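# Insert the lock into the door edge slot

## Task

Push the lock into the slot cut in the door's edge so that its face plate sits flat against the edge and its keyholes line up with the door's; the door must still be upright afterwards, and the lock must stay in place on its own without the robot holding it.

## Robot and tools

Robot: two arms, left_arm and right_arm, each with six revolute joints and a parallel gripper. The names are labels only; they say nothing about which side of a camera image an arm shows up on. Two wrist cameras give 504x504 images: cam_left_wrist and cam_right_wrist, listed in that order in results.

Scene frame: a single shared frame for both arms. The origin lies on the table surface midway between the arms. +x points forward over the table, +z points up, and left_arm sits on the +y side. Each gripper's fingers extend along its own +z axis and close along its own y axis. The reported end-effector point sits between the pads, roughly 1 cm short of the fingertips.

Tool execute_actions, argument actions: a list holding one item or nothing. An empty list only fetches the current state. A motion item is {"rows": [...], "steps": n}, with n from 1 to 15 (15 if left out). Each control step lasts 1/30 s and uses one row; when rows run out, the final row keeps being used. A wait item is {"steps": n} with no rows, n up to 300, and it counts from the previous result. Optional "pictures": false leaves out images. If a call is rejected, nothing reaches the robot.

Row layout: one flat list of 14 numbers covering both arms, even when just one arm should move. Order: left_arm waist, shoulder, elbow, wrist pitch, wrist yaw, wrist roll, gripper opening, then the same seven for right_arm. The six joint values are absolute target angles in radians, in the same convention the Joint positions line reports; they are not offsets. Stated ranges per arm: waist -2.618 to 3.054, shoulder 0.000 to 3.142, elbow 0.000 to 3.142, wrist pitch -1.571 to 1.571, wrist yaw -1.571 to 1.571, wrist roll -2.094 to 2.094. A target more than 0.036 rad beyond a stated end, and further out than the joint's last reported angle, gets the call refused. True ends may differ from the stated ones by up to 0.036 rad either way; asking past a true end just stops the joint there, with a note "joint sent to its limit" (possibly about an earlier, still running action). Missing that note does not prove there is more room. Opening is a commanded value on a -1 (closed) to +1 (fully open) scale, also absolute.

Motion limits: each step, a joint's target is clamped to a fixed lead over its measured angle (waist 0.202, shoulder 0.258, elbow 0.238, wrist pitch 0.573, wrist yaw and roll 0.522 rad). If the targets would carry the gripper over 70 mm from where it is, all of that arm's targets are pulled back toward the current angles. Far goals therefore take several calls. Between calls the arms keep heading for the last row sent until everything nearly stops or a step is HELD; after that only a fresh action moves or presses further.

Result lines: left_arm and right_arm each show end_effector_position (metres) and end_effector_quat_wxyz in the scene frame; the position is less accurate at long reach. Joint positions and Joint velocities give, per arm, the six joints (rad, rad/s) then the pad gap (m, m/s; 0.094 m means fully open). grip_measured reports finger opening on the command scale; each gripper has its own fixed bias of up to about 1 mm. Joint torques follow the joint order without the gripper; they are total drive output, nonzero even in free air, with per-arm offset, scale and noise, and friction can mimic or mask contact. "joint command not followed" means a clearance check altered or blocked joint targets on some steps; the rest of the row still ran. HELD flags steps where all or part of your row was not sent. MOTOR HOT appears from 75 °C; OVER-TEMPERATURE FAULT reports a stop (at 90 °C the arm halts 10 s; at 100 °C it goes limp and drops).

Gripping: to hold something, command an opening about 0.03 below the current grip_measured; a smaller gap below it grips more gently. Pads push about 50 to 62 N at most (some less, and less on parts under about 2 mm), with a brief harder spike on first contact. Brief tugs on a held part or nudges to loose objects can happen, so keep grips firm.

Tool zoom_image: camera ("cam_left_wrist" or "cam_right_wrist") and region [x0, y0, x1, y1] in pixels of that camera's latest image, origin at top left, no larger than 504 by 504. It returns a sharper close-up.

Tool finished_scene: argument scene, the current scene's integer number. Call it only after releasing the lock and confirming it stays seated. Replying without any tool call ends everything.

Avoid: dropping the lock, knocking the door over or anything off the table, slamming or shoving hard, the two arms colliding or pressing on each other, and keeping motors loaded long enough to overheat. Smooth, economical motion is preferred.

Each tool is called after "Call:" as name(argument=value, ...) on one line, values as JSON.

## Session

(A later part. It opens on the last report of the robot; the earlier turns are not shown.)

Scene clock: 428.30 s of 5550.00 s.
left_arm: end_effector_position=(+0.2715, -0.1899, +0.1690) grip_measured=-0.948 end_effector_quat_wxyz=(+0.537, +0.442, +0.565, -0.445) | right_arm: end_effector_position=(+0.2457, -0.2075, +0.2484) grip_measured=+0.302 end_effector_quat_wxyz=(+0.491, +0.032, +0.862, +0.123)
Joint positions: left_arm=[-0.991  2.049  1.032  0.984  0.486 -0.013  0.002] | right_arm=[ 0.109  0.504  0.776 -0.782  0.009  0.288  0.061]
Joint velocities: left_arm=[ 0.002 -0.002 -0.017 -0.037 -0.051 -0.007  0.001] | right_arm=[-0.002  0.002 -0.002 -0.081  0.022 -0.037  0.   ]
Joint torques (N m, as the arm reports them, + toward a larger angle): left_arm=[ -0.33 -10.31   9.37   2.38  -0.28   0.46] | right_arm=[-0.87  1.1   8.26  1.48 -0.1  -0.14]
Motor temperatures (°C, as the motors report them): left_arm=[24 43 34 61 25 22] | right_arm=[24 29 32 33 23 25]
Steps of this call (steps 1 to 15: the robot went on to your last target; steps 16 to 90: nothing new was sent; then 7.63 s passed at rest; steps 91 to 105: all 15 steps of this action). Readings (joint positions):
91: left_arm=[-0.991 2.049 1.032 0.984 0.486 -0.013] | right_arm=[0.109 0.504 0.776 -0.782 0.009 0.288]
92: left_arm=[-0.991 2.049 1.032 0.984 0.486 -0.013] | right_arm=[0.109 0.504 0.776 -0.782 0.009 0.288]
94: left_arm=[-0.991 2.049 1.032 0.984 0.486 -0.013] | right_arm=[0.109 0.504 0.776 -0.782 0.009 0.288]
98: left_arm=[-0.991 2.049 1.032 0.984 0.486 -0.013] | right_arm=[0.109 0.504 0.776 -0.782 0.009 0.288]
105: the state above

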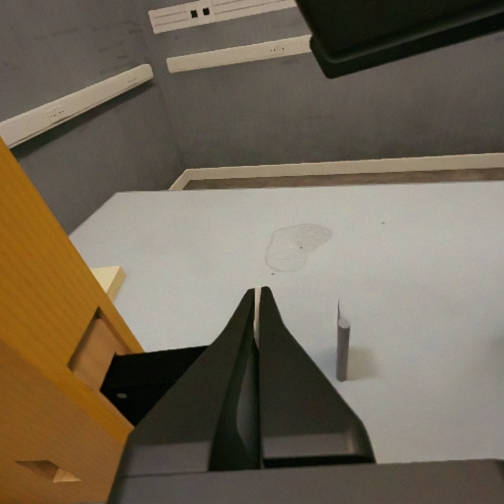

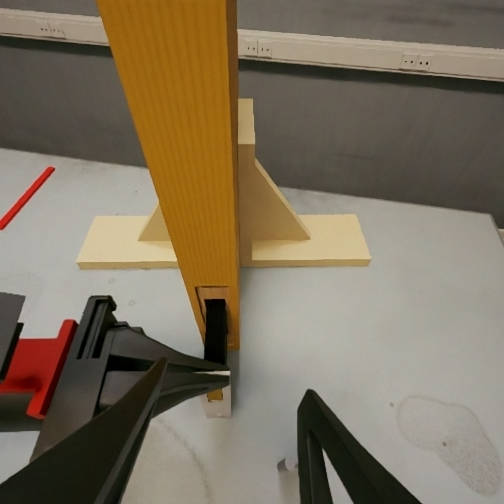

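Call:
execute_actions(actions=[{"rows":[[-1.015,2.02,1.075,1.09,0.46,0.03,-1,-1.05,0.5,0.8,-0.8,0,0.28,0.3]]}], pictures=false)

Call:
execute_actions(actions=[{"rows":[[-1.015,2.02,1.075,1.09,0.46,0.03,-1,-1.05,1.0,0.1,0.9,-1.55,0.1,1]]}], pictures=false)

Call:
execute_actions(actions=[{"steps":45}])

Scene clock: 440.87 s of 5550.00 s.
left_arm: end_effector_position=(+0.2709, -0.1918, +0.1687) grip_measured=-0.948 end_effector_quat_wxyz=(+0.540, +0.439, +0.567, -0.440) | right_arm: end_effector_position=(+0.1702, -0.4290, +0.2484) grip_measured=+0.302 end_effector_quat_wxyz=(+0.484, +0.474, +0.721, -0.148)
Joint positions: left_arm=[-1.     2.049  1.032  0.983  0.463 -0.011  0.002] | right_arm=[-0.987  0.504  0.776 -0.782  0.002  0.286  0.061]
Joint velocities: left_arm=[-0.007  0.007  0.007 -0.037 -0.007 -0.066 -0.   ] | right_arm=[-1.429  0.002  0.002  0.007  0.168 -0.037 -0.001]
Joint torques (N m, as the arm reports them, + toward a larger angle): left_arm=[ -1.23 -12.56   9.37   2.4   -0.05   0.43] | right_arm=[ 2.66  0.95  8.27  1.47 -0.24 -0.06]
Motor temperatures (°C, as the motors report them): left_arm=[24 42 34 62 25 22] | right_arm=[24 29 32 33 23 25]
Steps of this call (steps 1 to 15: the robot went on to your last target; steps 16 to 90: nothing new was sent; then 9.07 s passed at rest; steps 91 to 105: all 15 steps of this action). Readings (joint positions):
91: left_arm=[-0.993 2.049 1.032 0.984 0.484 -0.013] | right_arm=[0.071 0.504 0.776 -0.782 -0.006 0.286]
92: left_arm=[-0.995 2.049 1.032 0.984 0.479 -0.013] | right_arm=[-0.004 0.504 0.776 -0.782 -0.007 0.286]
94: left_arm=[-0.998 2.049 1.032 0.984 0.471 -0.013] | right_arm=[-0.158 0.504 0.776 -0.782 -0.005 0.286]
98: left_arm=[-1.000 2.049 1.032 0.984 0.465 -0.013] | right_arm=[-0.465 0.504 0.776 -0.782 -0.003 0.286]
105: the state above

Scene clock: 441.37 s of 5550.00 s.
left_arm: end_effector_position=(+0.2709, -0.1918, +0.1687) grip_measured=-0.948 end_effector_quat_wxyz=(+0.540, +0.439, +0.567, -0.440) | right_arm: end_effector_position=(+0.2772, -0.3082, +0.1427) grip_measured=+1.000 end_effector_quat_wxyz=(+0.626, +0.024, +0.738, +0.251)
Joint positions: left_arm=[-1.     2.049  1.032  0.983  0.463 -0.011  0.002] | right_arm=[-1.043  1.024  0.075  0.643 -1.267  0.121  0.094]
Joint velocities: left_arm=[-0.002  0.002 -0.012 -0.037  0.007 -0.051 -0.001] | right_arm=[-0.007 -0.081  0.12   1.883 -1.81  -0.081  0.   ]
Joint torques (N m, as the arm reports them, + toward a larger angle): left_arm=[ -1.25 -12.55   9.36   2.39  -0.06   0.43] | right_arm=[-0.8  -2.53  7.    0.96 -0.21 -0.17]
Motor temperatures (°C, as the motors report them): left_arm=[24 42 34 62 25 22] | right_arm=[24 29 32 33 23 25]
Steps of this call (steps 1 to 15: all 15 steps of this action). Readings (joint positions):
1: left_arm=[-1.000 2.049 1.032 0.983 0.463 -0.011] | right_arm=[-1.021 0.518 0.753 -0.723 -0.043 0.268]
2: left_arm=[-1.000 2.049 1.032 0.983 0.463 -0.011] | right_arm=[-1.032 0.555 0.718 -0.623 -0.113 0.246]
4: left_arm=[-1.000 2.049 1.032 0.983 0.463 -0.011] | right_arm=[-1.038 0.681 0.623 -0.409 -0.271 0.206]
8: left_arm=[-1.000 2.049 1.032 0.983 0.463 -0.011] | right_arm=[-1.042 0.990 0.337 0.079 -0.647 0.151]
15: the state above

Scene clock: 442.87 s of 5550.00 s.
left_arm: end_effector_position=(+0.2709, -0.1918, +0.1687) grip_measured=-0.948 end_effector_quat_wxyz=(+0.540, +0.439, +0.567, -0.440) | right_arm: end_effector_position=(+0.2589, -0.2701, +0.1788) grip_measured=+1.000 end_effector_quat_wxyz=(+0.657, -0.163, +0.688, +0.259)
Joint positions: left_arm=[-1.     2.049  1.032  0.983  0.463 -0.011  0.002] | right_arm=[-1.043  1.018  0.081  0.903 -1.541  0.108  0.094]
Joint velocities: left_arm=[ 0.002  0.002 -0.007  0.037  0.007 -0.022 -0.   ] | right_arm=[-0.017 -0.002  0.007 -0.007 -0.007 -0.022  0.   ]
Joint torques (N m, as the arm reports them, + toward a larger angle): left_arm=[ -1.23 -12.54   9.37   2.39  -0.06   0.44] | right_arm=[-0.81 -2.26  7.31  1.06 -0.13 -0.15]
Motor temperatures (°C, as the motors report them): left_arm=[24 42 34 62 25 22] | right_arm=[24 29 32 33 23 25]
Steps of this call (steps 1 to 30: the robot went on to your last target; steps 31 to 45: nothing new was sent). Readings (joint positions):
1: left_arm=[-1.000 2.049 1.032 0.983 0.463 -0.011] | right_arm=[-1.043 1.021 0.079 0.700 -1.323 0.118]
2: left_arm=[-1.000 2.049 1.032 0.983 0.463 -0.011] | right_arm=[-1.043 1.019 0.081 0.747 -1.367 0.116]
4: left_arm=[-1.000 2.049 1.032 0.983 0.463 -0.011] | right_arm=[-1.043 1.018 0.081 0.809 -1.431 0.113]
8: left_arm=[-1.000 2.049 1.032 0.983 0.463 -0.011] | right_arm=[-1.043 1.018 0.081 0.867 -1.497 0.110]
45: the state above
All arms were judged still, so your last target was given up. Only a new action makes them travel on or press farther. Fingers that are still opening or closing keep moving.

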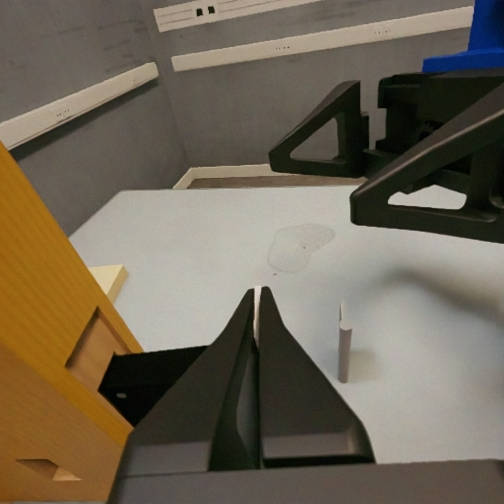

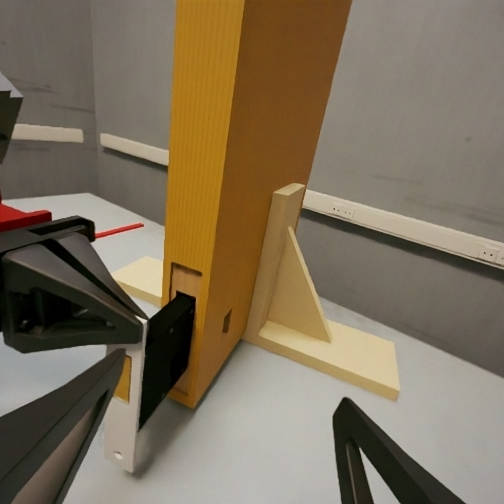

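Call:
zoom_image(camera="cam_right_wrist", region=[100,250,260,480])

Region (100, 250, 260, 480) of cam_right_wrist's 504x504 image, scaled by 2.191, with more detail than that image has; it fills the left 351 columns of this view, and the rest is white.

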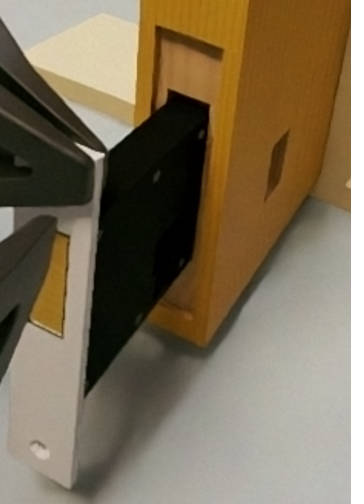

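Call:
execute_actions(actions=[{"rows":[[-1.0,2.02,1.075,1.135,0.46,0.05,-1,-1.05,1.0,0.1,0.9,-1.55,0.1,1]]}], pictures=false)

Call:
execute_actions(actions=[{"rows":[[-0.975,2.03,1.09,1.13,0.44,0.05,-1,-1.05,1.0,0.1,0.9,-1.55,0.1,1]]}])

Call:
zoom_image(camera="cam_right_wrist", region=[100,250,260,480])

Scene clock: 457.97 s of 5550.00 s.
left_arm: end_effector_position=(+0.2710, -0.1918, +0.1690) grip_measured=-0.948 end_effector_quat_wxyz=(+0.542, +0.441, +0.566, -0.438) | right_arm: end_effector_position=(+0.2589, -0.2700, +0.1789) grip_measured=+1.000 end_effector_quat_wxyz=(+0.657, -0.164, +0.688, +0.259)
Joint positions: left_arm=[-1.     2.049  1.032  0.985  0.463 -0.004  0.002] | right_arm=[-1.043  1.018  0.081  0.903 -1.541  0.108  0.094]
Joint velocities: left_arm=[-0.022  0.007  0.017 -0.095 -0.007  0.007 -0.   ] | right_arm=[ 0.002  0.002  0.007 -0.037  0.022 -0.037  0.   ]
Joint torques (N m, as the arm reports them, + toward a larger angle): left_arm=[  0.05 -12.58   9.37   2.8   -0.05   0.59] | right_arm=[-0.83 -2.27  7.14  1.07 -0.12 -0.13]
Motor temperatures (°C, as the motors report them): left_arm=[24 44 34 63 25 22] | right_arm=[24 29 31 31 23 25]
Steps of this call (steps 1 to 90: nothing new was sent; then 11.60 s passed at rest; steps 91 to 105: all 15 steps of this action). Readings (joint positions):
91: left_arm=[-1.000 2.049 1.032 0.985 0.463 -0.008] | right_arm=[-1.043 1.018 0.081 0.903 -1.541 0.108]
92: left_arm=[-1.000 2.049 1.032 0.985 0.463 -0.007] | right_arm=[-1.043 1.018 0.081 0.903 -1.541 0.108]
94: left_arm=[-1.000 2.049 1.032 0.985 0.463 -0.005] | right_arm=[-1.043 1.018 0.081 0.903 -1.541 0.108]
98: left_arm=[-1.000 2.049 1.032 0.985 0.463 -0.004] | right_arm=[-1.043 1.018 0.081 0.903 -1.541 0.108]
105: the state above

Scene clock: 458.47 s of 5550.00 s.
left_arm: end_effector_position=(+0.2715, -0.1912, +0.1690) grip_measured=-0.948 end_effector_quat_wxyz=(+0.542, +0.441, +0.565, -0.439) | right_arm: end_effector_position=(+0.2589, -0.2700, +0.1789) grip_measured=+1.000 end_effector_quat_wxyz=(+0.657, -0.164, +0.688, +0.259)
Joint positions: left_arm=[-0.998  2.049  1.032  0.985  0.467 -0.004  0.002] | right_arm=[-1.043  1.018  0.081  0.903 -1.541  0.108  0.094]
Joint velocities: left_arm=[-0.007  0.022  0.007 -0.139 -0.051  0.022 -0.001] | right_arm=[-0.012  0.012 -0.017  0.007  0.022  0.007  0.   ]
Joint torques (N m, as the arm reports them, + toward a larger angle): left_arm=[  1.95 -11.65  10.54   2.76  -0.29   0.59] | right_arm=[-0.87 -2.22  7.12  1.07 -0.13 -0.11]
Motor temperatures (°C, as the motors report them): left_arm=[24 44 34 63 25 22] | right_arm=[24 29 31 31 23 25]
Steps of this call (steps 1 to 15: all 15 steps of this action). Readings (joint positions):
1: left_arm=[-0.999 2.049 1.032 0.985 0.464 -0.004] | right_arm=[-1.043 1.018 0.081 0.903 -1.541 0.108]
2: left_arm=[-0.998 2.049 1.032 0.985 0.465 -0.004] | right_arm=[-1.043 1.018 0.081 0.903 -1.541 0.108]
4: left_arm=[-0.998 2.049 1.032 0.985 0.467 -0.004] | right_arm=[-1.043 1.018 0.081 0.903 -1.541 0.108]
8: left_arm=[-0.998 2.049 1.032 0.985 0.467 -0.004] | right_arm=[-1.043 1.018 0.081 0.903 -1.541 0.108]
15: the state above

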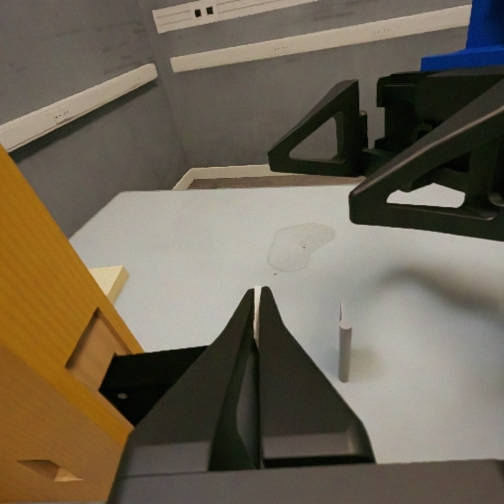

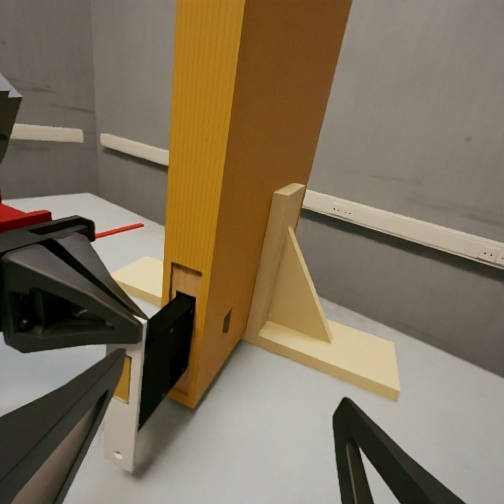

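Region (100, 250, 260, 480) of cam_right_wrist's 504x504 image, scaled by 2.191, with more detail than that image has; it fills the left 351 columns of this view, and the rest is white.

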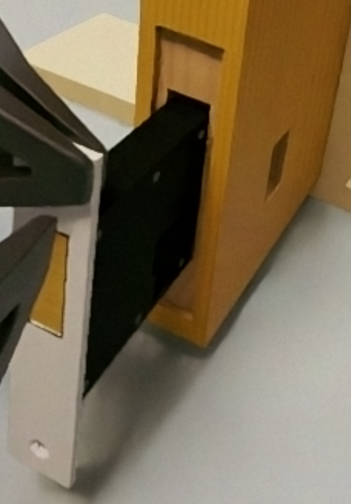

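Call:
execute_actions(actions=[{"rows":[[-1.045,2.02,1.06,1.1,0.46,0.03,-1,-1.05,1.0,0.1,0.9,-1.55,0.1,1]]}])

Call:
zoom_image(camera="cam_right_wrist", region=[100,250,260,480])

Scene clock: 465.73 s of 5550.00 s.
left_arm: end_effector_position=(+0.2690, -0.1953, +0.1677) grip_measured=-0.948 end_effector_quat_wxyz=(+0.546, +0.438, +0.570, -0.430) | right_arm: end_effector_position=(+0.2589, -0.2700, +0.1789) grip_measured=+1.000 end_effector_quat_wxyz=(+0.657, -0.164, +0.688, +0.259)
Joint positions: left_arm=[-1.018  2.049  1.032  0.979  0.425  0.003  0.002] | right_arm=[-1.043  1.018  0.081  0.903 -1.541  0.108  0.094]
Joint velocities: left_arm=[ 0.007 -0.007  0.002 -0.007 -0.022  0.022 -0.002] | right_arm=[ 0.002 -0.012 -0.002 -0.066 -0.037 -0.037  0.   ]
Joint torques (N m, as the arm reports them, + toward a larger angle): left_arm=[ -2.32 -12.56   8.21   2.54   0.31   0.27] | right_arm=[-0.72 -2.12  7.13  1.05 -0.14 -0.09]
Motor temperatures (°C, as the motors report them): left_arm=[24 44 35 64 25 22] | right_arm=[24 29 31 31 23 25]
Steps of this call (steps 1 to 15: the robot went on to your last target; steps 16 to 90: nothing new was sent; then 3.77 s passed at rest; steps 91 to 105: all 15 steps of this action). Readings (joint positions):
91: left_arm=[-1.002 2.049 1.032 0.984 0.465 -0.005] | right_arm=[-1.043 1.018 0.081 0.903 -1.541 0.108]
92: left_arm=[-1.006 2.049 1.032 0.982 0.455 -0.005] | right_arm=[-1.043 1.018 0.081 0.903 -1.541 0.108]
94: left_arm=[-1.013 2.049 1.032 0.980 0.439 -0.000] | right_arm=[-1.043 1.018 0.081 0.903 -1.541 0.108]
98: left_arm=[-1.017 2.049 1.032 0.979 0.427 0.003] | right_arm=[-1.043 1.018 0.081 0.903 -1.541 0.108]
105: the state above

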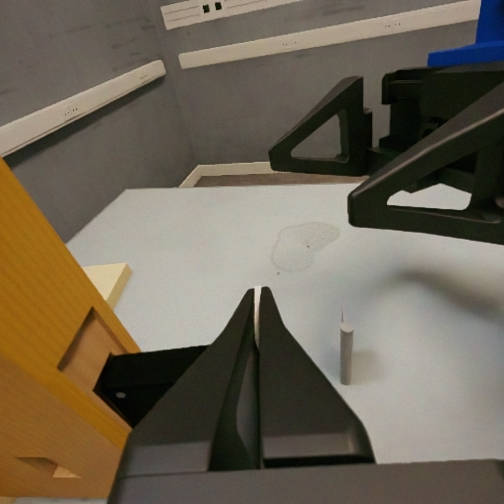

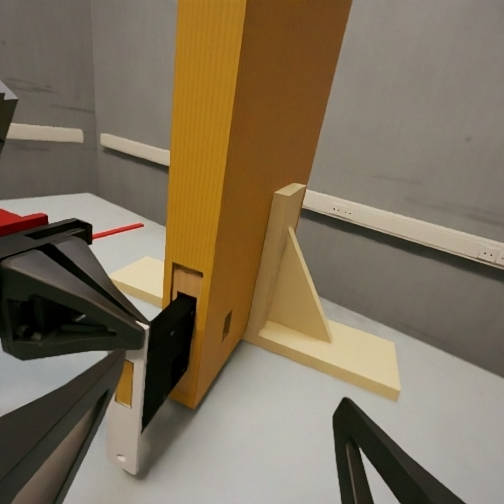

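Region (100, 250, 260, 480) of cam_right_wrist's 504x504 image, scaled by 2.191, with more detail than that image has; it fills the left 351 columns of this view, and the rest is white.

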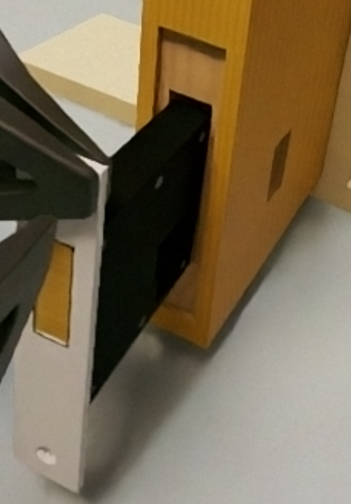

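Call:
execute_actions(actions=[{"rows":[[-1.03,1.99,1.02,1.13,0.45,0.03,-1,-1.05,1.0,0.1,0.9,-1.55,0.1,1]]}])

Call:
zoom_image(camera="cam_right_wrist", region=[100,250,260,480])

Scene clock: 476.03 s of 5550.00 s.
left_arm: end_effector_position=(+0.2619, -0.1918, +0.1609) grip_measured=-0.948 end_effector_quat_wxyz=(+0.544, +0.446, +0.566, -0.430) | right_arm: end_effector_position=(+0.2589, -0.2700, +0.1789) grip_measured=+1.000 end_effector_quat_wxyz=(+0.657, -0.164, +0.688, +0.259)
Joint positions: left_arm=[-1.021  2.047  0.999  1.005  0.437  0.018  0.002] | right_arm=[-1.043  1.018  0.081  0.903 -1.541  0.108  0.094]
Joint velocities: left_arm=[-0.012  0.017  0.017 -0.022  0.066  0.007 -0.   ] | right_arm=[-0.012  0.007  0.007  0.022 -0.022  0.007  0.   ]
Joint torques (N m, as the arm reports them, + toward a larger angle): left_arm=[ -0.76 -15.02   7.55   2.55   0.09   0.11] | right_arm=[-0.74 -2.4   7.08  1.03 -0.12 -0.15]
Motor temperatures (°C, as the motors report them): left_arm=[24 45 34 65 25 22] | right_arm=[24 29 31 31 23 25]
Steps of this call (steps 1 to 15: the robot went on to your last target; steps 16 to 90: nothing new was sent; then 6.80 s passed at rest; steps 91 to 105: all 15 steps of this action). Readings (joint positions):
91: left_arm=[-1.018 2.048 1.027 0.983 0.424 0.004] | right_arm=[-1.043 1.018 0.081 0.903 -1.541 0.108]
92: left_arm=[-1.018 2.048 1.019 0.992 0.425 0.008] | right_arm=[-1.043 1.018 0.081 0.903 -1.541 0.108]
94: left_arm=[-1.020 2.047 1.007 0.998 0.430 0.011] | right_arm=[-1.043 1.018 0.081 0.903 -1.541 0.108]
98: left_arm=[-1.021 2.047 0.999 0.998 0.436 0.015] | right_arm=[-1.043 1.018 0.081 0.903 -1.541 0.108]
105: the state above

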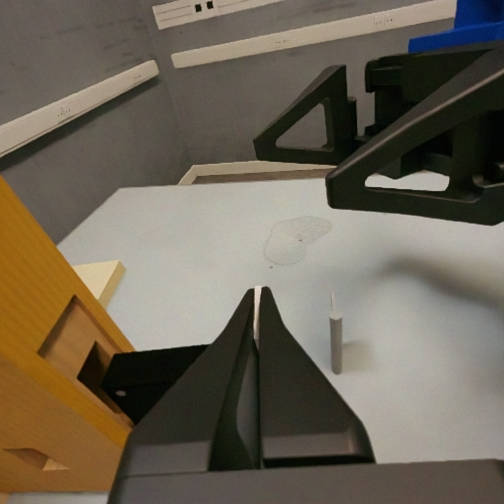

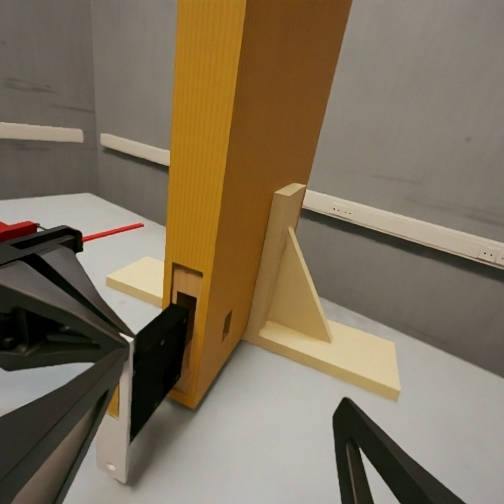

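Region (100, 250, 260, 480) of cam_right_wrist's 504x504 image, scaled by 2.191, with more detail than that image has; it fills the left 351 columns of this view, and the rest is white.

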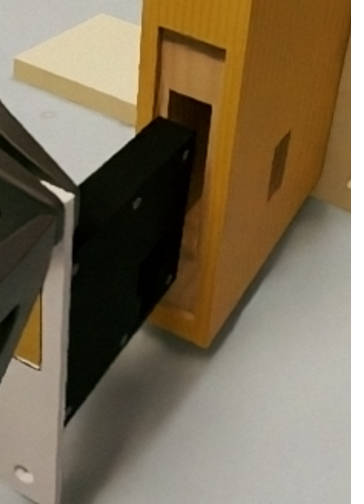

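Call:
execute_actions(actions=[{"rows":[[-1.02,2.02,1.045,1.18,0.45,0.03,-1,-1.05,1.0,0.1,0.9,-1.55,0.1,1]]}])

Call:
zoom_image(camera="cam_right_wrist", region=[100,250,260,480])

Call:
zoom_image(camera="cam_left_wrist", region=[0,280,220,500])

Scene clock: 484.57 s of 5550.00 s.
left_arm: end_effector_position=(+0.2619, -0.1920, +0.1724) grip_measured=-0.948 end_effector_quat_wxyz=(+0.561, +0.443, +0.549, -0.434) | right_arm: end_effector_position=(+0.2589, -0.2700, +0.1789) grip_measured=+1.000 end_effector_quat_wxyz=(+0.657, -0.164, +0.688, +0.259)
Joint positions: left_arm=[-1.021  2.047  0.999  1.055  0.438  0.018  0.002] | right_arm=[-1.043  1.018  0.081  0.903 -1.541  0.108  0.094]
Joint velocities: left_arm=[ 0.002  0.012 -0.017 -0.007  0.007 -0.081  0.001] | right_arm=[-0.007 -0.002  0.002 -0.11  -0.037  0.022  0.   ]
Joint torques (N m, as the arm reports them, + toward a larger angle): left_arm=[  0.08 -12.28   9.5    2.56   0.07   0.11] | right_arm=[-0.87 -2.43  7.18  1.06 -0.13 -0.1 ]
Motor temperatures (°C, as the motors report them): left_arm=[24 48 34 66 25 22] | right_arm=[24 29 31 31 23 25]
Steps of this call (steps 1 to 15: the robot went on to your last target; steps 16 to 90: nothing new was sent; then 5.03 s passed at rest; steps 91 to 105: all 15 steps of this action). Readings (joint positions):
91: left_arm=[-1.021 2.047 0.999 1.011 0.437 0.018] | right_arm=[-1.043 1.018 0.081 0.903 -1.541 0.108]
92: left_arm=[-1.021 2.047 0.999 1.016 0.437 0.018] | right_arm=[-1.043 1.018 0.081 0.903 -1.541 0.108]
94: left_arm=[-1.021 2.047 0.999 1.031 0.437 0.018] | right_arm=[-1.043 1.018 0.081 0.903 -1.541 0.108]
98: left_arm=[-1.021 2.047 0.999 1.049 0.437 0.018] | right_arm=[-1.043 1.018 0.081 0.903 -1.541 0.108]
105: the state above

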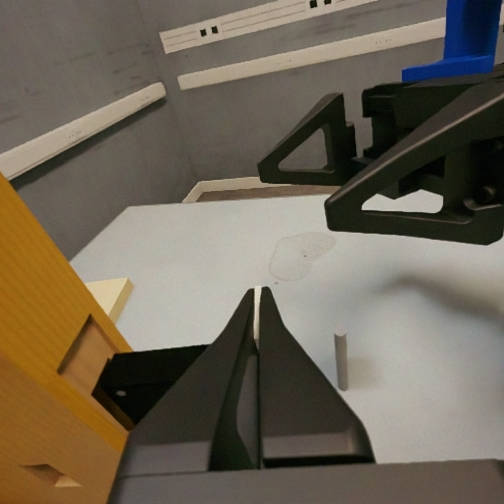

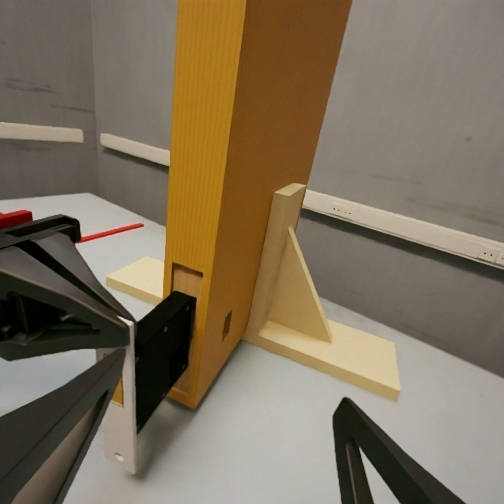

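Region (100, 250, 260, 480) of cam_right_wrist's 504x504 image, scaled by 2.191, with more detail than that image has; it fills the left 351 columns of this view, and the rest is white.

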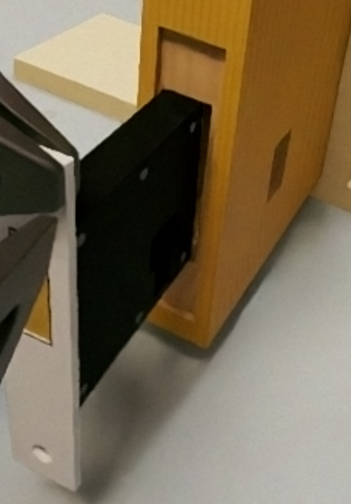

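Region (0, 280, 220, 500) of cam_left_wrist's 504x504 image, scaled by 2.291, with more detail than that image has.

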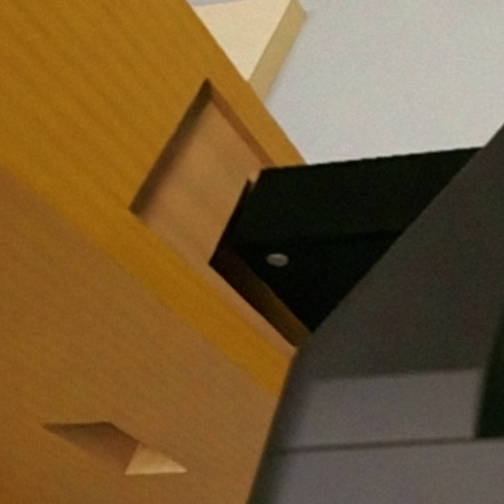

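Call:
execute_actions(actions=[{"rows":[[-1.02,2.02,1.045,1.143,0.45,0.03,-1,-1.05,1.0,0.1,0.9,-1.55,0.1,1]],"steps":10}], pictures=false)

Call:
execute_actions(actions=[{"rows":[[-0.99,2.02,1.045,1.143,0.465,0.03,-1,-1.05,1.0,0.1,0.9,-1.55,0.1,1]]}])

Call:
zoom_image(camera="cam_right_wrist", region=[100,250,260,480])

Call:
zoom_image(camera="cam_left_wrist", region=[0,280,220,500])

Scene clock: 493.43 s of 5550.00 s.
left_arm: end_effector_position=(+0.2618, -0.1921, +0.1705) grip_measured=-0.948 end_effector_quat_wxyz=(+0.558, +0.444, +0.551, -0.433) | right_arm: end_effector_position=(+0.2589, -0.2700, +0.1789) grip_measured=+1.000 end_effector_quat_wxyz=(+0.658, -0.164, +0.688, +0.259)
Joint positions: left_arm=[-1.021  2.047  0.999  1.046  0.438  0.018  0.002] | right_arm=[-1.043  1.018  0.081  0.903 -1.541  0.108  0.094]
Joint velocities: left_arm=[-0.002 -0.002 -0.012 -0.051  0.037 -0.007 -0.001] | right_arm=[-0.002 -0.002 -0.002 -0.022 -0.051  0.007  0.   ]
Joint torques (N m, as the arm reports them, + toward a larger angle): left_arm=[  0.09 -12.3    9.49   2.34   0.09   0.11] | right_arm=[-0.48 -2.23  7.23  1.06 -0.16 -0.12]
Motor temperatures (°C, as the motors report them): left_arm=[24 47 34 67 25 22] | right_arm=[24 29 31 30 23 25]
Steps of this call (steps 1 to 15: the robot went on to your last target; steps 16 to 90: nothing new was sent; then 5.53 s passed at rest; steps 91 to 100: all 10 steps of this action). Readings (joint positions):
91: left_arm=[-1.021 2.047 0.999 1.054 0.438 0.018] | right_arm=[-1.043 1.018 0.081 0.903 -1.541 0.108]
92: left_arm=[-1.021 2.047 0.999 1.054 0.438 0.018] | right_arm=[-1.043 1.018 0.081 0.903 -1.541 0.108]
94: left_arm=[-1.021 2.047 0.999 1.051 0.438 0.018] | right_arm=[-1.043 1.018 0.081 0.903 -1.541 0.108]
98: left_arm=[-1.021 2.047 0.999 1.047 0.438 0.018] | right_arm=[-1.043 1.018 0.081 0.903 -1.541 0.108]
100: the state above

Scene clock: 493.93 s of 5550.00 s.
left_arm: end_effector_position=(+0.2659, -0.1881, +0.1702) grip_measured=-0.948 end_effector_quat_wxyz=(+0.556, +0.445, +0.551, -0.435) | right_arm: end_effector_position=(+0.2589, -0.2700, +0.1789) grip_measured=+1.000 end_effector_quat_wxyz=(+0.658, -0.164, +0.688, +0.259)
Joint positions: left_arm=[-1.003  2.047  0.999  1.045  0.462  0.016  0.002] | right_arm=[-1.043  1.018  0.081  0.903 -1.541  0.108  0.094]
Joint velocities: left_arm=[-0.007  0.012 -0.017  0.007 -0.139 -0.051 -0.001] | right_arm=[ 0.017 -0.007  0.002 -0.081  0.007 -0.007  0.   ]
Joint torques (N m, as the arm reports them, + toward a larger angle): left_arm=[  1.17 -12.28   9.49   2.32   0.02   0.12] | right_arm=[-0.79 -2.22  7.02  1.01 -0.12 -0.11]
Motor temperatures (°C, as the motors report them): left_arm=[24 47 34 67 25 22] | right_arm=[24 29 31 30 23 25]
Steps of this call (steps 1 to 15: all 15 steps of this action). Readings (joint positions):
1: left_arm=[-1.019 2.047 0.999 1.046 0.442 0.018] | right_arm=[-1.043 1.018 0.081 0.903 -1.541 0.108]
2: left_arm=[-1.016 2.047 0.999 1.046 0.447 0.018] | right_arm=[-1.043 1.018 0.081 0.903 -1.541 0.108]
4: left_arm=[-1.007 2.047 0.999 1.046 0.451 0.018] | right_arm=[-1.043 1.018 0.081 0.903 -1.541 0.108]
8: left_arm=[-1.003 2.047 0.999 1.045 0.462 0.016] | right_arm=[-1.043 1.018 0.081 0.903 -1.541 0.108]
15: the state above

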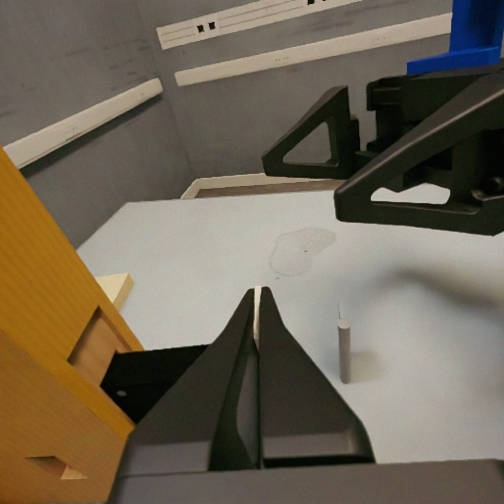

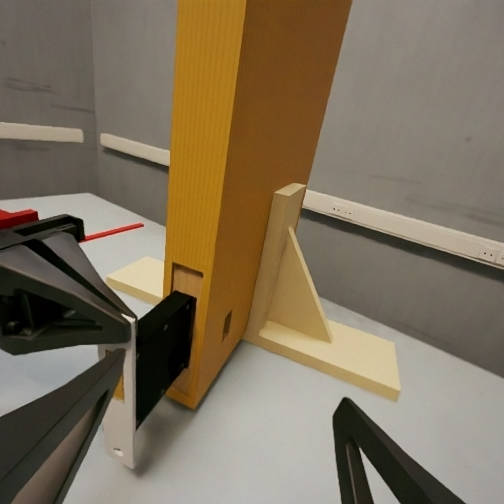

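Region (100, 250, 260, 480) of cam_right_wrist's 504x504 image, scaled by 2.191, with more detail than that image has; it fills the left 351 columns of this view, and the rest is white.

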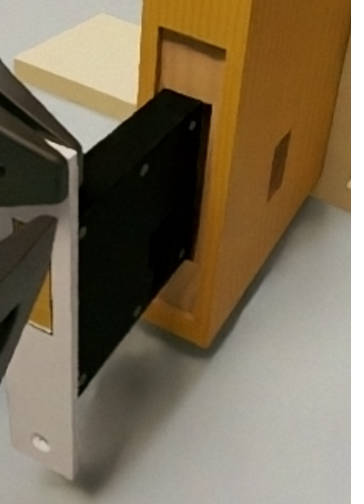

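Region (0, 280, 220, 500) of cam_left_wrist's 504x504 image, scaled by 2.291, with more detail than that image has.

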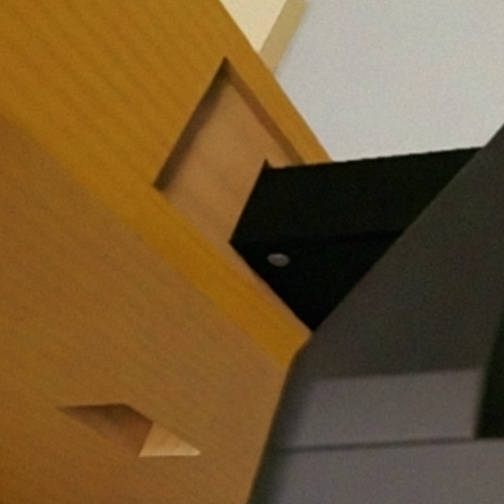

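Call:
execute_actions(actions=[{"rows":[[-0.995,2.043,1.062,1.14,0.465,0.03,-1,-1.05,1.0,0.1,0.9,-1.55,0.1,1]]}])

Call:
zoom_image(camera="cam_right_wrist", region=[100,250,260,480])

Call:
zoom_image(camera="cam_left_wrist", region=[0,280,220,500])

Scene clock: 501.37 s of 5550.00 s.
left_arm: end_effector_position=(+0.2676, -0.1903, +0.1665) grip_measured=-0.948 end_effector_quat_wxyz=(+0.555, +0.447, +0.551, -0.435) | right_arm: end_effector_position=(+0.2589, -0.2700, +0.1789) grip_measured=+1.000 end_effector_quat_wxyz=(+0.658, -0.164, +0.688, +0.259)
Joint positions: left_arm=[-1.003  2.063  1.011  1.046  0.464  0.019  0.002] | right_arm=[-1.043  1.018  0.081  0.903 -1.541  0.108  0.094]
Joint velocities: left_arm=[-0.007  0.002  0.017 -0.037  0.007 -0.037  0.001] | right_arm=[-0.007 -0.012  0.012 -0.022 -0.022  0.037  0.   ]
Joint torques (N m, as the arm reports them, + toward a larger angle): left_arm=[  0.68 -11.77   9.91   2.27  -0.02   0.09] | right_arm=[-0.8  -2.35  7.13  1.06 -0.09 -0.03]
Motor temperatures (°C, as the motors report them): left_arm=[24 47 35 66 25 22] | right_arm=[24 29 31 30 23 25]
Steps of this call (steps 1 to 15: the robot went on to your last target; steps 16 to 90: nothing new was sent; then 3.93 s passed at rest; steps 91 to 105: all 15 steps of this action). Readings (joint positions):
91: left_arm=[-1.003 2.050 1.001 1.045 0.463 0.016] | right_arm=[-1.043 1.018 0.081 0.903 -1.541 0.108]
92: left_arm=[-1.003 2.053 1.005 1.045 0.464 0.016] | right_arm=[-1.043 1.018 0.081 0.903 -1.541 0.108]
94: left_arm=[-1.003 2.061 1.010 1.045 0.464 0.017] | right_arm=[-1.043 1.018 0.081 0.903 -1.541 0.108]
98: left_arm=[-1.003 2.063 1.011 1.046 0.464 0.019] | right_arm=[-1.043 1.018 0.081 0.903 -1.541 0.108]
105: the state above

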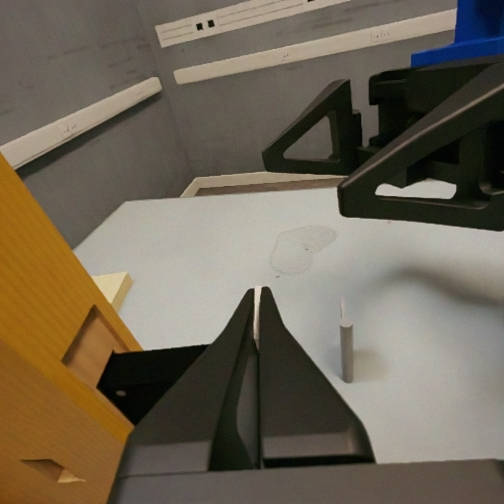

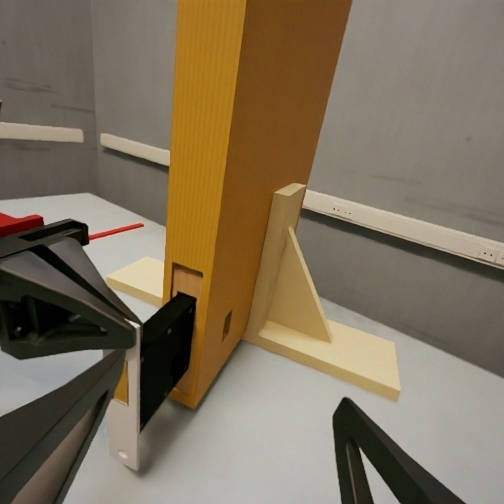

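Region (100, 250, 260, 480) of cam_right_wrist's 504x504 image, scaled by 2.191, with more detail than that image has; it fills the left 351 columns of this view, and the rest is white.

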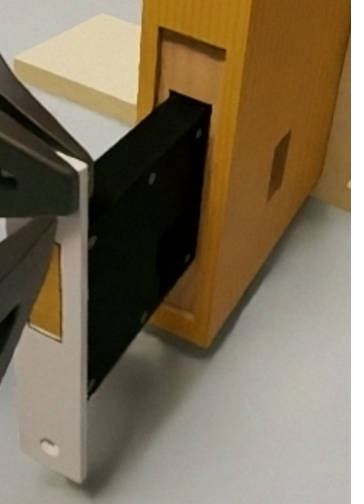

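Region (0, 280, 220, 500) of cam_left_wrist's 504x504 image, scaled by 2.291, with more detail than that image has.

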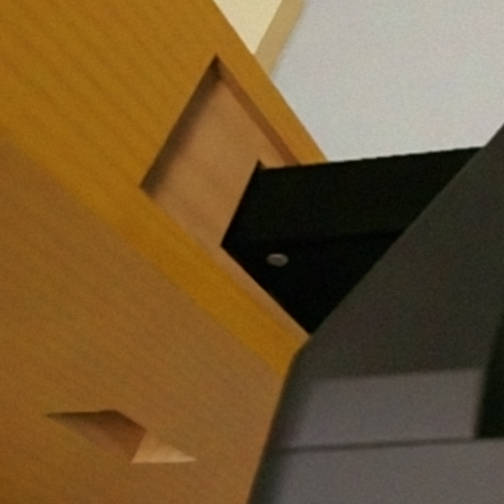

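Good. Advance 1 cm, rising slightly.

Call:
execute_actions(actions=[{"rows":[[-0.99,2.043,1.068,1.14,0.465,0.035,-1,-1.05,1.0,0.1,0.9,-1.55,0.1,1],[-0.985,2.043,1.07,1.14,0.47,0.035,-1,-1.05,1.0,0.1,0.9,-1.55,0.1,1],[-0.98,2.045,1.073,1.14,0.475,0.035,-1,-1.05,1.0,0.1,0.9,-1.55,0.1,1],[-0.975,2.047,1.077,1.14,0.48,0.035,-1,-1.05,1.0,0.1,0.9,-1.55,0.1,1],[-0.968,2.05,1.082,1.135,0.485,0.035,-1,-1.05,1.0,0.1,0.9,-1.55,0.1,1]]}])

Call:
zoom_image(camera="cam_right_wrist", region=[100,250,260,480])

Scene clock: 510.07 s of 5550.00 s.
left_arm: end_effector_position=(+0.2798, -0.1867, +0.1686) grip_measured=-0.948 end_effector_quat_wxyz=(+0.560, +0.444, +0.551, -0.431) | right_arm: end_effector_position=(+0.2589, -0.2700, +0.1789) grip_measured=+1.000 end_effector_quat_wxyz=(+0.658, -0.164, +0.688, +0.259)
Joint positions: left_arm=[-0.978  2.073  1.031  1.041  0.478  0.023  0.002] | right_arm=[-1.043  1.018  0.081  0.903 -1.541  0.108  0.094]
Joint velocities: left_arm=[-0.012  0.007  0.007 -0.037 -0.066 -0.051 -0.   ] | right_arm=[ 0.002  0.002  0.002 -0.007  0.022  0.007  0.   ]
Joint torques (N m, as the arm reports them, + toward a larger angle): left_arm=[  0.83 -12.12   9.87   2.26   0.04   0.11] | right_arm=[-0.74 -2.34  6.96  0.98 -0.09 -0.11]
Motor temperatures (°C, as the motors report them): left_arm=[24 46 35 66 25 22] | right_arm=[24 29 31 30 23 25]
Steps of this call (steps 1 to 15: the robot went on to your last target; steps 16 to 90: nothing new was sent; then 5.20 s passed at rest; steps 91 to 105: all 15 steps of this action). Readings (joint positions):
91: left_arm=[-1.003 2.063 1.011 1.046 0.464 0.020] | right_arm=[-1.043 1.018 0.081 0.903 -1.541 0.108]
92: left_arm=[-1.003 2.063 1.011 1.046 0.465 0.021] | right_arm=[-1.043 1.018 0.081 0.903 -1.541 0.108]
94: left_arm=[-0.998 2.064 1.015 1.043 0.468 0.021] | right_arm=[-1.043 1.018 0.081 0.903 -1.541 0.108]
98: left_arm=[-0.980 2.072 1.029 1.042 0.474 0.022] | right_arm=[-1.043 1.018 0.081 0.903 -1.541 0.108]
105: the state above

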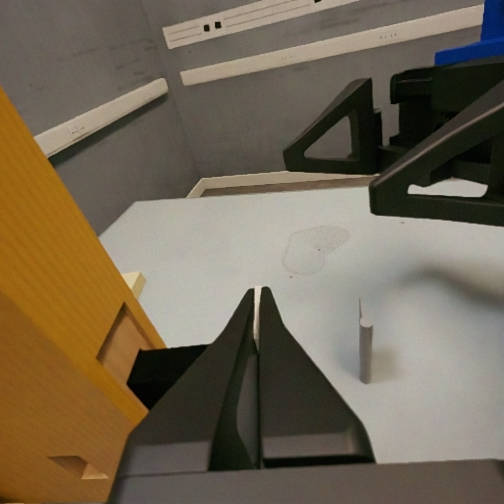

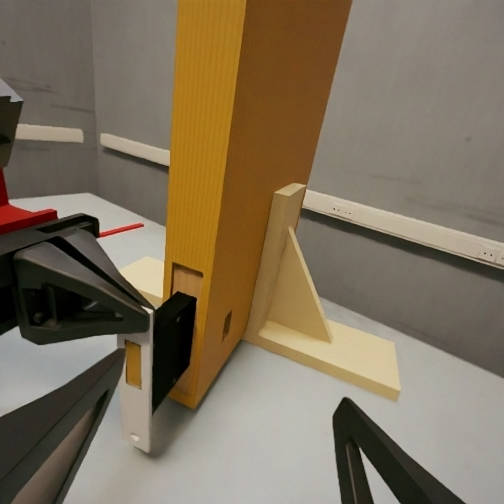

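Region (100, 250, 260, 480) of cam_right_wrist's 504x504 image, scaled by 2.191, with more detail than that image has; it fills the left 351 columns of this view, and the rest is white.

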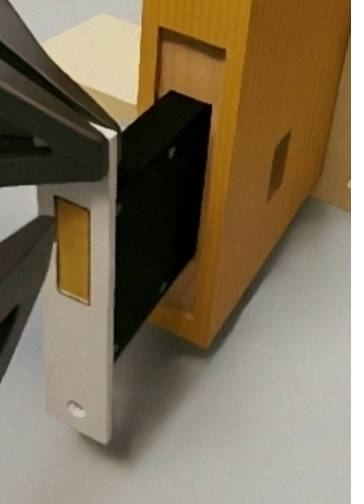

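In. Continue.

Call:
execute_actions(actions=[{"rows":[[-0.96,2.054,1.088,1.132,0.495,0.035,-1,-1.05,1.0,0.1,0.9,-1.55,0.1,1],[-0.955,2.058,1.094,1.13,0.50,0.035,-1,-1.05,1.0,0.1,0.9,-1.55,0.1,1],[-0.95,2.062,1.10,1.127,0.507,0.035,-1,-1.05,1.0,0.1,0.9,-1.55,0.1,1],[-0.943,2.066,1.105,1.125,0.514,0.035,-1,-1.05,1.0,0.1,0.9,-1.55,0.1,1],[-0.936,2.07,1.111,1.122,0.521,0.035,-1,-1.05,1.0,0.1,0.9,-1.55,0.1,1],[-0.929,2.074,1.118,1.12,0.528,0.035,-1,-1.05,1.0,0.1,0.9,-1.55,0.1,1],[-0.92,2.079,1.126,1.117,0.537,0.035,-1,-1.05,1.0,0.1,0.9,-1.55,0.1,1]]}])

Scene clock: 520.93 s of 5550.00 s.
left_arm: end_effector_position=(+0.2983, -0.1820, +0.1675) grip_measured=-0.948 end_effector_quat_wxyz=(+0.559, +0.446, +0.549, -0.433) | right_arm: end_effector_position=(+0.2589, -0.2700, +0.1789) grip_measured=+1.000 end_effector_quat_wxyz=(+0.658, -0.164, +0.688, +0.259)
Joint positions: left_arm=[-0.933  2.103  1.076  1.027  0.53   0.024  0.002] | right_arm=[-1.043  1.018  0.081  0.903 -1.541  0.108  0.094]
Joint velocities: left_arm=[ 0.017  0.002  0.002  0.007 -0.037  0.037 -0.001] | right_arm=[-0.012 -0.017 -0.007 -0.007 -0.081 -0.066  0.   ]
Joint torques (N m, as the arm reports them, + toward a larger angle): left_arm=[  1.08 -12.55   9.84   2.21   0.06   0.1 ] | right_arm=[-0.72 -2.27  7.05  1.05 -0.09 -0.11]
Motor temperatures (°C, as the motors report them): left_arm=[24 47 35 65 25 22] | right_arm=[24 29 31 30 23 25]
Steps of this call (steps 1 to 15: the robot went on to your last target; steps 16 to 90: nothing new was sent; then 7.37 s passed at rest; steps 91 to 105: all 15 steps of this action). Readings (joint positions):
91: left_arm=[-0.977 2.073 1.031 1.040 0.479 0.023] | right_arm=[-1.043 1.018 0.081 0.903 -1.541 0.108]
92: left_arm=[-0.976 2.074 1.033 1.039 0.484 0.023] | right_arm=[-1.043 1.018 0.081 0.903 -1.541 0.108]
94: left_arm=[-0.969 2.080 1.042 1.036 0.493 0.023] | right_arm=[-1.043 1.018 0.081 0.903 -1.541 0.108]
98: left_arm=[-0.942 2.098 1.068 1.030 0.514 0.023] | right_arm=[-1.043 1.018 0.081 0.903 -1.541 0.108]
105: the state above

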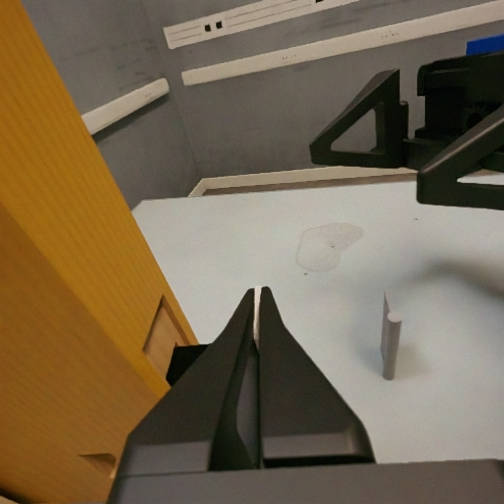

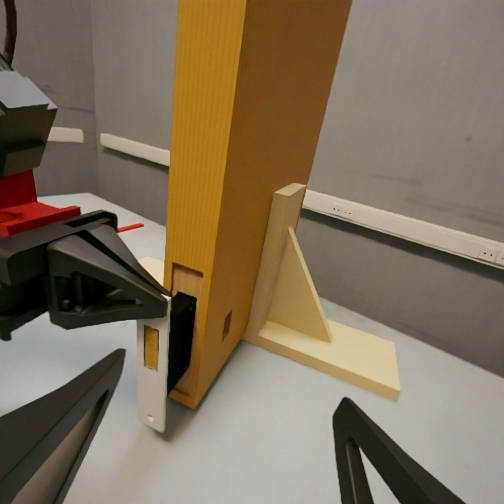

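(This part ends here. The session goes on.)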